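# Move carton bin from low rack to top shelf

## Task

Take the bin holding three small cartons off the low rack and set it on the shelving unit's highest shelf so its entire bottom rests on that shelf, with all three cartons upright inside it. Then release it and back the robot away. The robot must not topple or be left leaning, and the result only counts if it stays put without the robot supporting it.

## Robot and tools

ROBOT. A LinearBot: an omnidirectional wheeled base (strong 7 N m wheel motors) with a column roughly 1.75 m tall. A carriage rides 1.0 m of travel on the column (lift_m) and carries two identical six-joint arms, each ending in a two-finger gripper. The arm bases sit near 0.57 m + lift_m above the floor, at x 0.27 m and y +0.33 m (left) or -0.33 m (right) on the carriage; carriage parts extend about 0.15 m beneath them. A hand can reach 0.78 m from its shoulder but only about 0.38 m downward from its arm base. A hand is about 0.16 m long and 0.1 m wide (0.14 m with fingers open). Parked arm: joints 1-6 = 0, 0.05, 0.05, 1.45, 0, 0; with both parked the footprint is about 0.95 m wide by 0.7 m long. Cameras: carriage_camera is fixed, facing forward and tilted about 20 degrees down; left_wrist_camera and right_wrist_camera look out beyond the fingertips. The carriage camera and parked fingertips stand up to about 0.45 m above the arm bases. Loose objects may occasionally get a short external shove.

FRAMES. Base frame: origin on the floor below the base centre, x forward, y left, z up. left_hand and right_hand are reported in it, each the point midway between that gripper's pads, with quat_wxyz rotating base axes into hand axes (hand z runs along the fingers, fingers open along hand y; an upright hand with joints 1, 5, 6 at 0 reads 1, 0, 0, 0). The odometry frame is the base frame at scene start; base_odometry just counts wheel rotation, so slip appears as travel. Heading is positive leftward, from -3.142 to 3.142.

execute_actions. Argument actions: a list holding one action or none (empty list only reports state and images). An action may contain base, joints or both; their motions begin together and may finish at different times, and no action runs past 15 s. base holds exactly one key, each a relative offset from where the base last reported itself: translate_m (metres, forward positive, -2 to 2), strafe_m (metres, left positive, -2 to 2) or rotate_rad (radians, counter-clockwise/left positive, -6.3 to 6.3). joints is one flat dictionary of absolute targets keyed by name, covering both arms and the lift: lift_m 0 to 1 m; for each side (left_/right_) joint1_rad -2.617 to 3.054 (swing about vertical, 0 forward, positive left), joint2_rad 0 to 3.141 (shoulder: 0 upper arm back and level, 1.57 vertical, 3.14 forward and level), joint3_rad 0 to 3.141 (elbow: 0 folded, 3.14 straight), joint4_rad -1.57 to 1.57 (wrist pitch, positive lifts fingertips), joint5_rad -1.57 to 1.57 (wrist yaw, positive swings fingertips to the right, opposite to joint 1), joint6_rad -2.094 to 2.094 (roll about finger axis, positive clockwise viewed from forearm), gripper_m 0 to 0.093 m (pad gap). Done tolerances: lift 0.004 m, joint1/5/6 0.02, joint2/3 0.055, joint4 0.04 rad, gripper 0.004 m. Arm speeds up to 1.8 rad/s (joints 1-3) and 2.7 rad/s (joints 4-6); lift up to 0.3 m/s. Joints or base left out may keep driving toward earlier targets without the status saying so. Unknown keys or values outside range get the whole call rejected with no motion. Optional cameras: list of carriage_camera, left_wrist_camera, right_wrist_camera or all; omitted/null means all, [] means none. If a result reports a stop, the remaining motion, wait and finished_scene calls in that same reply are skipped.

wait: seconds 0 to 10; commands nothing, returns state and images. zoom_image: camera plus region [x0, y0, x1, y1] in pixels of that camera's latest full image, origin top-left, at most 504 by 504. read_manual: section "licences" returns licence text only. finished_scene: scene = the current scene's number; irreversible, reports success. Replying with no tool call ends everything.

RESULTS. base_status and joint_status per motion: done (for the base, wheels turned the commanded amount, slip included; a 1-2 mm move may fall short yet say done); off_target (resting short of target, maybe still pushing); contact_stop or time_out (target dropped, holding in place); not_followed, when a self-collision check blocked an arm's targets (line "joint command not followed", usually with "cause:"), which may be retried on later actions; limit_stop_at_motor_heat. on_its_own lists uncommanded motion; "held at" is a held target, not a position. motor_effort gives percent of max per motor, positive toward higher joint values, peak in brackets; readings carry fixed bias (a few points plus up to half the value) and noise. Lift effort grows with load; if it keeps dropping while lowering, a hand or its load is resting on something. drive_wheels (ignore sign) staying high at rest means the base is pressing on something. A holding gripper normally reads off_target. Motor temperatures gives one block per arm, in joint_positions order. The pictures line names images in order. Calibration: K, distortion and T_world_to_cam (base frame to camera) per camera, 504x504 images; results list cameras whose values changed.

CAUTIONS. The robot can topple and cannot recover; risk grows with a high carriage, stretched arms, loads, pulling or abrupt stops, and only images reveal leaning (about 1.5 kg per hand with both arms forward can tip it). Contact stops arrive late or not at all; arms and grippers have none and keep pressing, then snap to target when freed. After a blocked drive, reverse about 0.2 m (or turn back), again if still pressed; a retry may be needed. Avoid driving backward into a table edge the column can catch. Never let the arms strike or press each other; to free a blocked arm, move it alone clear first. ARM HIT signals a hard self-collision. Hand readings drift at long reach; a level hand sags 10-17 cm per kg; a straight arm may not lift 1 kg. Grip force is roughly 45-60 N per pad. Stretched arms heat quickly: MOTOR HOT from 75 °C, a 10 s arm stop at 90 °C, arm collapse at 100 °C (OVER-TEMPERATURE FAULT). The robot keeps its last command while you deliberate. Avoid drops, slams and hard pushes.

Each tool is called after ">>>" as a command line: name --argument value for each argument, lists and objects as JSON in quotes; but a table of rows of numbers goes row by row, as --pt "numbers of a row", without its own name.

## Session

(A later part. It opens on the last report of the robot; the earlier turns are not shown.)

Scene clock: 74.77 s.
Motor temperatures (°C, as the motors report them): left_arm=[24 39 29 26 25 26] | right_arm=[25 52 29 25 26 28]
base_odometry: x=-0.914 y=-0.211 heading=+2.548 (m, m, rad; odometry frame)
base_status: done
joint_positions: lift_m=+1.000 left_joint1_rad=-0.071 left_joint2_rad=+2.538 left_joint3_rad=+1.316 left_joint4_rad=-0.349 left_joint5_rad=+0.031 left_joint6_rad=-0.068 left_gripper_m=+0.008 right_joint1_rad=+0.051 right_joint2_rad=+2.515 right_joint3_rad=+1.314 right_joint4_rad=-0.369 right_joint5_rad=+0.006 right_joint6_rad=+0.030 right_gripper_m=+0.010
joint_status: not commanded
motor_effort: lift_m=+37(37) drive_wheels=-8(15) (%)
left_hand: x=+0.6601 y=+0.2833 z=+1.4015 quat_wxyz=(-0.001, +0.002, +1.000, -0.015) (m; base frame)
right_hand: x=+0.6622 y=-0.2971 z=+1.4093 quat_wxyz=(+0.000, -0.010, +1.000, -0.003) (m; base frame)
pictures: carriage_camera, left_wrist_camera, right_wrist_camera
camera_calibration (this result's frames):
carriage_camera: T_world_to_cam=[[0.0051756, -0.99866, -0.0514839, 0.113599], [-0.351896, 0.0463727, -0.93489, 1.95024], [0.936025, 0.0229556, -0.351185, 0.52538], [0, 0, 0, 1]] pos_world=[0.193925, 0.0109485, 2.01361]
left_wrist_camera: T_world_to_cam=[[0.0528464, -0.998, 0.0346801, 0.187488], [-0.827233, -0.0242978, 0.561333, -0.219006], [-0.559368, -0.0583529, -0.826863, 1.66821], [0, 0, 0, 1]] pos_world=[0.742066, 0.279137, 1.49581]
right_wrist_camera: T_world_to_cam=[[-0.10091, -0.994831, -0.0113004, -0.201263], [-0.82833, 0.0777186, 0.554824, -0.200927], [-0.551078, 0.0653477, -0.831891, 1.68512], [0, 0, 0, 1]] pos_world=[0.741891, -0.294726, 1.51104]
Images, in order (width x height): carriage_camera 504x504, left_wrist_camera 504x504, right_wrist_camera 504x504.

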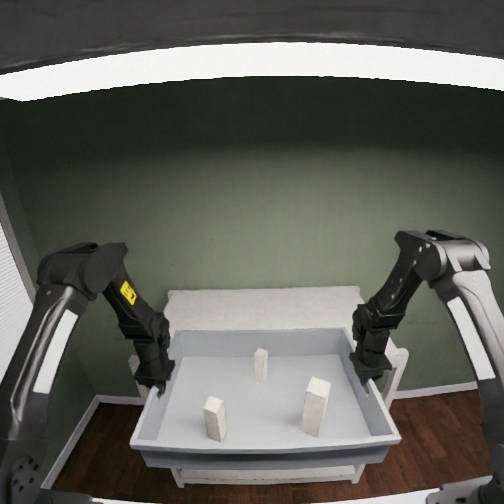

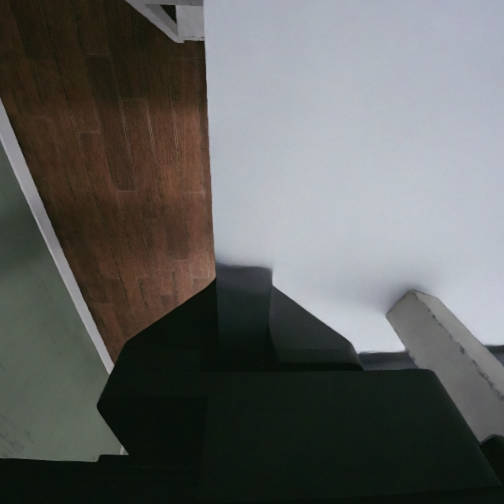

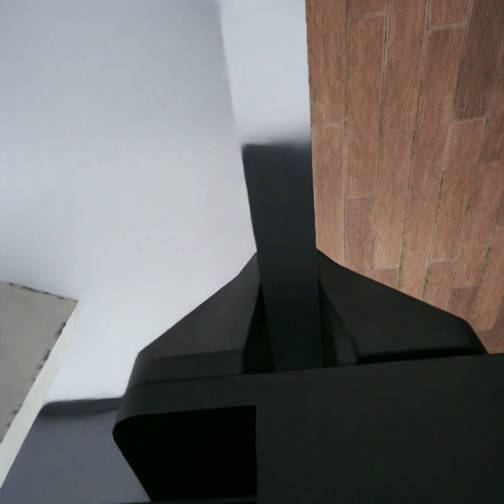

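>>> execute_actions --actions '[{"base":{"translate_m":0.57},"joints":{"lift_m":0.975}}]'

Scene clock: 79.73 s.
Motor temperatures (°C, as the motors report them): left_arm=[24 40 29 26 25 26] | right_arm=[25 54 29 25 26 28]
base_odometry: x=-1.387 y=+0.107 heading=+2.549 (m, m, rad; odometry frame)
base_status: done
joint_positions: lift_m=+0.975 left_joint1_rad=-0.071 left_joint2_rad=+2.552 left_joint3_rad=+1.316 left_joint4_rad=-0.349 left_joint5_rad=+0.031 left_joint6_rad=-0.068 left_gripper_m=+0.008 right_joint1_rad=+0.051 right_joint2_rad=+2.530 right_joint3_rad=+1.314 right_joint4_rad=-0.367 right_joint5_rad=+0.004 right_joint6_rad=+0.030 right_gripper_m=+0.010
joint_status: all done
motor_effort: lift_m=+32(33) drive_wheels=-4(20) (%)
left_hand: x=+0.6561 y=+0.2836 z=+1.3719 quat_wxyz=(-0.008, +0.002, +1.000, -0.015) (m; base frame)
right_hand: x=+0.6582 y=-0.2970 z=+1.3792 quat_wxyz=(-0.006, -0.010, +1.000, -0.002) (m; base frame)
pictures: carriage_camera, left_wrist_camera, right_wrist_camera
camera_calibration (this result's frames):
carriage_camera: T_world_to_cam=[[0.0051756, -0.99866, -0.0514839, 0.11233], [-0.351896, 0.0463727, -0.93489, 1.92719], [0.936025, 0.0229556, -0.351185, 0.516724], [0, 0, 0, 1]] pos_world=[0.193925, 0.0109485, 1.98896]
left_wrist_camera: T_world_to_cam=[[0.0532846, -0.998032, 0.0330733, 0.190938], [-0.819902, -0.0248202, 0.571965, -0.22501], [-0.570019, -0.0575939, -0.819611, 1.63838], [0, 0, 0, 1]] pos_world=[0.739246, 0.279338, 1.46522]
right_wrist_camera: T_world_to_cam=[[-0.101068, -0.994816, -0.0112166, -0.201896], [-0.821017, 0.0770328, 0.565683, -0.207577], [-0.561886, 0.0663815, -0.824547, 1.65515], [0, 0, 0, 1]] pos_world=[0.739177, -0.294731, 1.47991]
Images, in order (width x height): carriage_camera 504x504, left_wrist_camera 504x504, right_wrist_camera 504x504.

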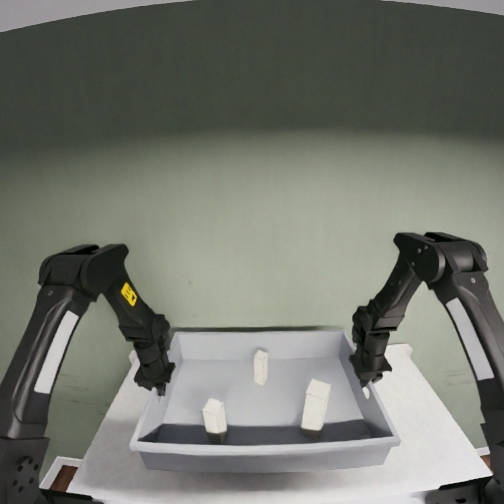

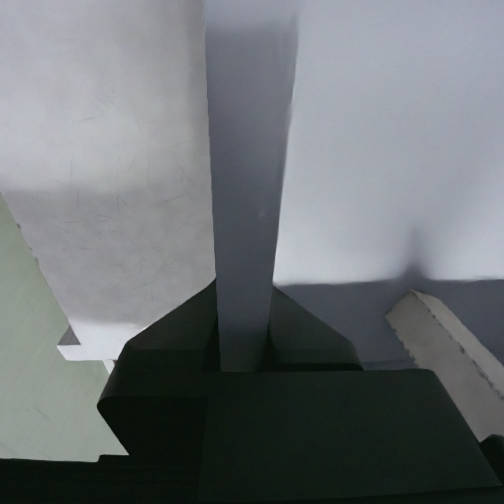

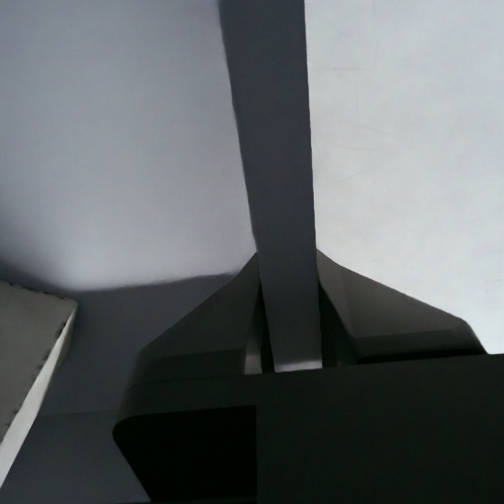

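>>> execute_actions --actions '[{"base":{"translate_m":0.03},"joints":{"lift_m":0.945}}]' --cameras '["carriage_camera"]'

>>> execute_actions --actions '[{"joints":{"lift_m":0.925}}]' --cameras '[]'

>>> execute_actions --actions '[{"joints":{"lift_m":0.905}}]' --cameras '["carriage_camera"]'

Scene clock: 83.50 s.
Motor temperatures (°C, as the motors report them): left_arm=[24 41 29 26 25 26] | right_arm=[25 56 29 25 26 28]
base_odometry: x=-1.412 y=+0.123 heading=+2.549 (m, m, rad; odometry frame)
base_status: done
joint_positions: lift_m=+0.945 left_joint1_rad=-0.071 left_joint2_rad=+2.550 left_joint3_rad=+1.316 left_joint4_rad=-0.351 left_joint5_rad=+0.031 left_joint6_rad=-0.068 left_gripper_m=+0.008 right_joint1_rad=+0.051 right_joint2_rad=+2.529 right_joint3_rad=+1.314 right_joint4_rad=-0.369 right_joint5_rad=+0.004 right_joint6_rad=+0.030 right_gripper_m=+0.010
joint_status: all done
motor_effort: lift_m=+32(33) drive_wheels=+9(17) (%)
left_hand: x=+0.6559 y=+0.2836 z=+1.3424 quat_wxyz=(-0.008, +0.002, +1.000, -0.015) (m; base frame)
right_hand: x=+0.6579 y=-0.2970 z=+1.3495 quat_wxyz=(-0.007, -0.010, +1.000, -0.002) (m; base frame)
pictures: carriage_camera
camera_calibration (this result's frames):
carriage_camera: T_world_to_cam=[[0.0051756, -0.99866, -0.0514839, 0.110786], [-0.351896, 0.0463727, -0.93489, 1.89916], [0.936025, 0.0229556, -0.351185, 0.506192], [0, 0, 0, 1]] pos_world=[0.193925, 0.0109485, 1.95897]
Images, in order (width x height): carriage_camera 504x504.

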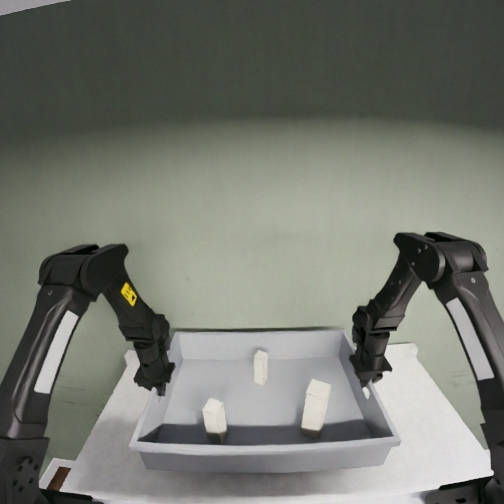

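Scene clock: 84.07 s.
Motor temperatures (°C, as the motors report them): left_arm=[24 41 29 26 25 26] | right_arm=[25 57 29 25 26 28]
base_odometry: x=-1.412 y=+0.124 heading=+2.549 (m, m, rad; odometry frame)
base_status: not commanded
joint_positions: lift_m=+0.925 left_joint1_rad=-0.071 left_joint2_rad=+2.549 left_joint3_rad=+1.316 left_joint4_rad=-0.352 left_joint5_rad=+0.030 left_joint6_rad=-0.068 left_gripper_m=+0.008 right_joint1_rad=+0.051 right_joint2_rad=+2.528 right_joint3_rad=+1.314 right_joint4_rad=-0.370 right_joint5_rad=+0.005 right_joint6_rad=+0.030 right_gripper_m=+0.010
joint_status: all done
motor_effort: lift_m=+32(32) drive_wheels=-3(7) (%)
left_hand: x=+0.6561 y=+0.2837 z=+1.3229 quat_wxyz=(-0.008, +0.002, +1.000, -0.015) (m; base frame)
right_hand: x=+0.6580 y=-0.2970 z=+1.3299 quat_wxyz=(-0.007, -0.010, +1.000, -0.003) (m; base frame)
pictures: none
No camera images: the call's "cameras" was empty. Leave "cameras" out to get every camera's image.

Scene clock: 84.87 s.
Motor temperatures (°C, as the motors report them): left_arm=[24 41 29 26 25 26] | right_arm=[25 57 29 25 26 28]
base_odometry: x=-1.412 y=+0.123 heading=+2.549 (m, m, rad; odometry frame)
base_status: not commanded
joint_positions: lift_m=+0.905 left_joint1_rad=-0.071 left_joint2_rad=+2.549 left_joint3_rad=+1.316 left_joint4_rad=-0.353 left_joint5_rad=+0.030 left_joint6_rad=-0.068 left_gripper_m=+0.008 right_joint1_rad=+0.051 right_joint2_rad=+2.529 right_joint3_rad=+1.314 right_joint4_rad=-0.371 right_joint5_rad=+0.005 right_joint6_rad=+0.030 right_gripper_m=+0.010
joint_status: all done
motor_effort: lift_m=+32(33) drive_wheels=-4(5) (%)
left_hand: x=+0.6556 y=+0.2837 z=+1.3028 quat_wxyz=(-0.009, +0.002, +1.000, -0.015) (m; base frame)
right_hand: x=+0.6575 y=-0.2971 z=+1.3098 quat_wxyz=(-0.008, -0.010, +1.000, -0.003) (m; base frame)
pictures: carriage_camera
camera_calibration (this result's frames):
carriage_camera: T_world_to_cam=[[0.0051756, -0.99866, -0.0514839, 0.108726], [-0.351896, 0.0463727, -0.93489, 1.86176], [0.936025, 0.0229556, -0.351185, 0.492145], [0, 0, 0, 1]] pos_world=[0.193925, 0.0109485, 1.91897]
Images, in order (width x height): carriage_camera 504x504.

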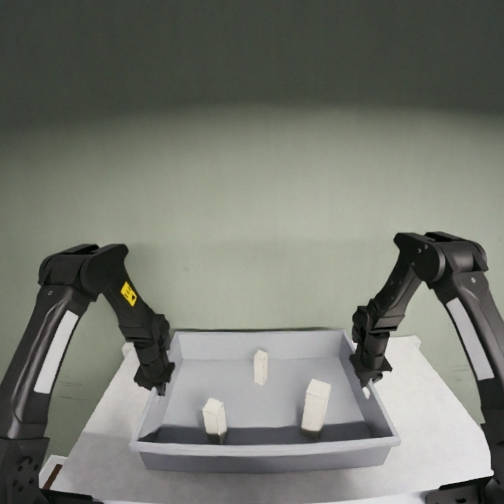

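>>> execute_actions --actions '[{"joints":{"lift_m":0.888}}]' --cameras '[]'

>>> execute_actions --actions '[{"joints":{"lift_m":0.872}}]' --cameras '[]'

Scene clock: 86.80 s.
Motor temperatures (°C, as the motors report them): left_arm=[24 42 29 26 25 26] | right_arm=[25 58 29 25 26 28]
base_odometry: x=-1.412 y=+0.124 heading=+2.549 (m, m, rad; odometry frame)
base_status: not commanded
joint_positions: lift_m=+0.888 left_joint1_rad=-0.070 left_joint2_rad=+2.539 left_joint3_rad=+1.316 left_joint4_rad=-0.352 left_joint5_rad=+0.038 left_joint6_rad=-0.066 left_gripper_m=+0.008 right_joint1_rad=+0.051 right_joint2_rad=+2.504 right_joint3_rad=+1.314 right_joint4_rad=-0.388 right_joint5_rad=+0.010 right_joint6_rad=+0.031 right_gripper_m=+0.010
joint_status: all done
motor_effort: lift_m=+27(28) drive_wheels=+4(6) (%)
left_hand: x=+0.6591 y=+0.2826 z=+1.2899 quat_wxyz=(-0.004, +0.002, +1.000, -0.019) (m; base frame)
right_hand: x=+0.6608 y=-0.2978 z=+1.3020 quat_wxyz=(-0.004, -0.010, +1.000, -0.005) (m; base frame)
pictures: none
No camera images: the call's "cameras" was empty. Leave "cameras" out to get every camera's image.

Scene clock: 87.33 s.
Motor temperatures (°C, as the motors report them): left_arm=[24 42 29 27 25 26] | right_arm=[25 58 29 25 26 28]
base_odometry: x=-1.412 y=+0.123 heading=+2.549 (m, m, rad; odometry frame)
base_status: not commanded
joint_positions: lift_m=+0.873 left_joint1_rad=-0.070 left_joint2_rad=+2.500 left_joint3_rad=+1.316 left_joint4_rad=-0.394 left_joint5_rad=+0.038 left_joint6_rad=-0.066 left_gripper_m=+0.008 right_joint1_rad=+0.051 right_joint2_rad=+2.465 right_joint3_rad=+1.314 right_joint4_rad=-0.429 right_joint5_rad=+0.010 right_joint6_rad=+0.031 right_gripper_m=+0.010
joint_status: all done
motor_effort: lift_m=+23(24) drive_wheels=+6(7) (%)
left_hand: x=+0.6603 y=+0.2825 z=+1.2881 quat_wxyz=(-0.005, +0.002, +1.000, -0.019) (m; base frame)
right_hand: x=+0.6619 y=-0.2978 z=+1.3003 quat_wxyz=(-0.005, -0.010, +1.000, -0.005) (m; base frame)
pictures: none
No camera images: the call's "cameras" was empty. Leave "cameras" out to get every camera's image.

>>> execute_actions --actions '[{"joints":{"lift_m":0.882,"left_gripper_m":0.06,"right_gripper_m":0.06}}]' --cameras '[]'

>>> execute_actions --actions '[{"joints":{"lift_m":0.97}}]' --cameras '[]'

>>> execute_actions --actions '[{"base":{"translate_m":-0.5},"joints":{"left_joint2_rad":1.5,"left_joint3_rad":0.6,"right_joint2_rad":1.5,"right_joint3_rad":0.6}}]' --cameras '["carriage_camera"]'

Scene clock: 90.23 s.
Motor temperatures (°C, as the motors report them): left_arm=[24 42 29 27 25 26] | right_arm=[25 57 29 25 26 28]
base_odometry: x=-1.412 y=+0.124 heading=+2.549 (m, m, rad; odometry frame)
base_status: not commanded
joint_positions: lift_m=+0.882 left_joint1_rad=-0.070 left_joint2_rad=+2.511 left_joint3_rad=+1.316 left_joint4_rad=-0.358 left_joint5_rad=+0.007 left_joint6_rad=-0.070 left_gripper_m=+0.060 right_joint1_rad=+0.051 right_joint2_rad=+2.478 right_joint3_rad=+1.314 right_joint4_rad=-0.390 right_joint5_rad=+0.009 right_joint6_rad=+0.031 right_gripper_m=+0.060
joint_status: all done
motor_effort: lift_m=+35(41) drive_wheels=+8(6) (%)
left_hand: x=+0.6662 y=+0.2874 z=+1.2931 quat_wxyz=(+0.008, +0.000, +1.000, -0.004) (m; base frame)
right_hand: x=+0.6679 y=-0.2973 z=+1.3046 quat_wxyz=(+0.008, -0.010, +1.000, -0.004) (m; base frame)
pictures: none
No camera images: the call's "cameras" was empty. Leave "cameras" out to get every camera's image.

Scene clock: 91.13 s.
Motor temperatures (°C, as the motors report them): left_arm=[24 42 29 27 25 26] | right_arm=[25 57 29 25 26 28]
base_odometry: x=-1.412 y=+0.124 heading=+2.549 (m, m, rad; odometry frame)
base_status: not commanded
joint_positions: lift_m=+0.970 left_joint1_rad=-0.070 left_joint2_rad=+2.519 left_joint3_rad=+1.316 left_joint4_rad=-0.353 left_joint5_rad=+0.006 left_joint6_rad=-0.070 left_gripper_m=+0.060 right_joint1_rad=+0.051 right_joint2_rad=+2.490 right_joint3_rad=+1.314 right_joint4_rad=-0.383 right_joint5_rad=+0.009 right_joint6_rad=+0.031 right_gripper_m=+0.060
joint_status: all done
motor_effort: lift_m=+35(42) drive_wheels=+3(4) (%)
left_hand: x=+0.6653 y=+0.2877 z=+1.3783 quat_wxyz=(+0.007, +0.000, +1.000, -0.003) (m; base frame)
right_hand: x=+0.6663 y=-0.2973 z=+1.3885 quat_wxyz=(+0.006, -0.010, +1.000, -0.004) (m; base frame)
pictures: none
No camera images: the call's "cameras" was empty. Leave "cameras" out to get every camera's image.

Scene clock: 94.33 s.
Motor temperatures (°C, as the motors report them): left_arm=[24 41 29 27 25 26] | right_arm=[25 56 29 25 26 28]
base_odometry: x=-0.997 y=-0.155 heading=+2.550 (m, m, rad; odometry frame)
base_status: done
joint_positions: lift_m=+0.970 left_joint1_rad=-0.070 left_joint2_rad=+1.506 left_joint3_rad=+0.615 left_joint4_rad=-0.346 left_joint5_rad=+0.003 left_joint6_rad=-0.070 left_gripper_m=+0.060 right_joint1_rad=+0.051 right_joint2_rad=+1.508 right_joint3_rad=+0.615 right_joint4_rad=-0.378 right_joint5_rad=+0.006 right_joint6_rad=+0.031 right_gripper_m=+0.060
joint_status: all done
motor_effort: lift_m=+35(35) drive_wheels=-4(29) (%)
left_hand: x=+0.5677 y=+0.2951 z=+1.5556 quat_wxyz=(+0.165, +0.000, +0.986, -0.013) (m; base frame)
right_hand: x=+0.5605 y=-0.3023 z=+1.5528 quat_wxyz=(+0.150, -0.009, +0.989, +0.003) (m; base frame)
pictures: carriage_camera
camera_calibration (this result's frames):
carriage_camera: T_world_to_cam=[[0.0051756, -0.99866, -0.0514839, 0.112064], [-0.351896, 0.0463727, -0.93489, 1.92236], [0.936025, 0.0229556, -0.351185, 0.514908], [0, 0, 0, 1]] pos_world=[0.193925, 0.0109485, 1.98379]
Images, in order (width x height): carriage_camera 504x504.

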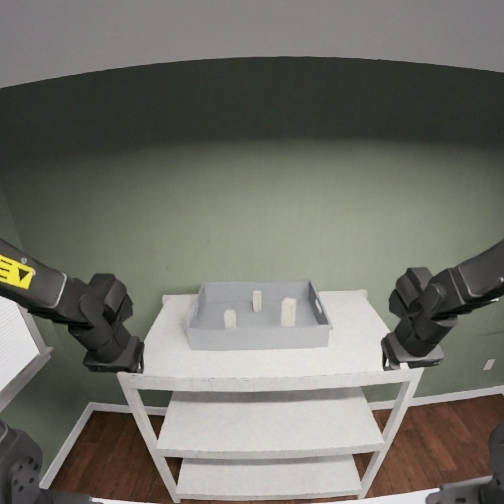

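>>> finished_scene --scene 1

The scene is finished: the task was done.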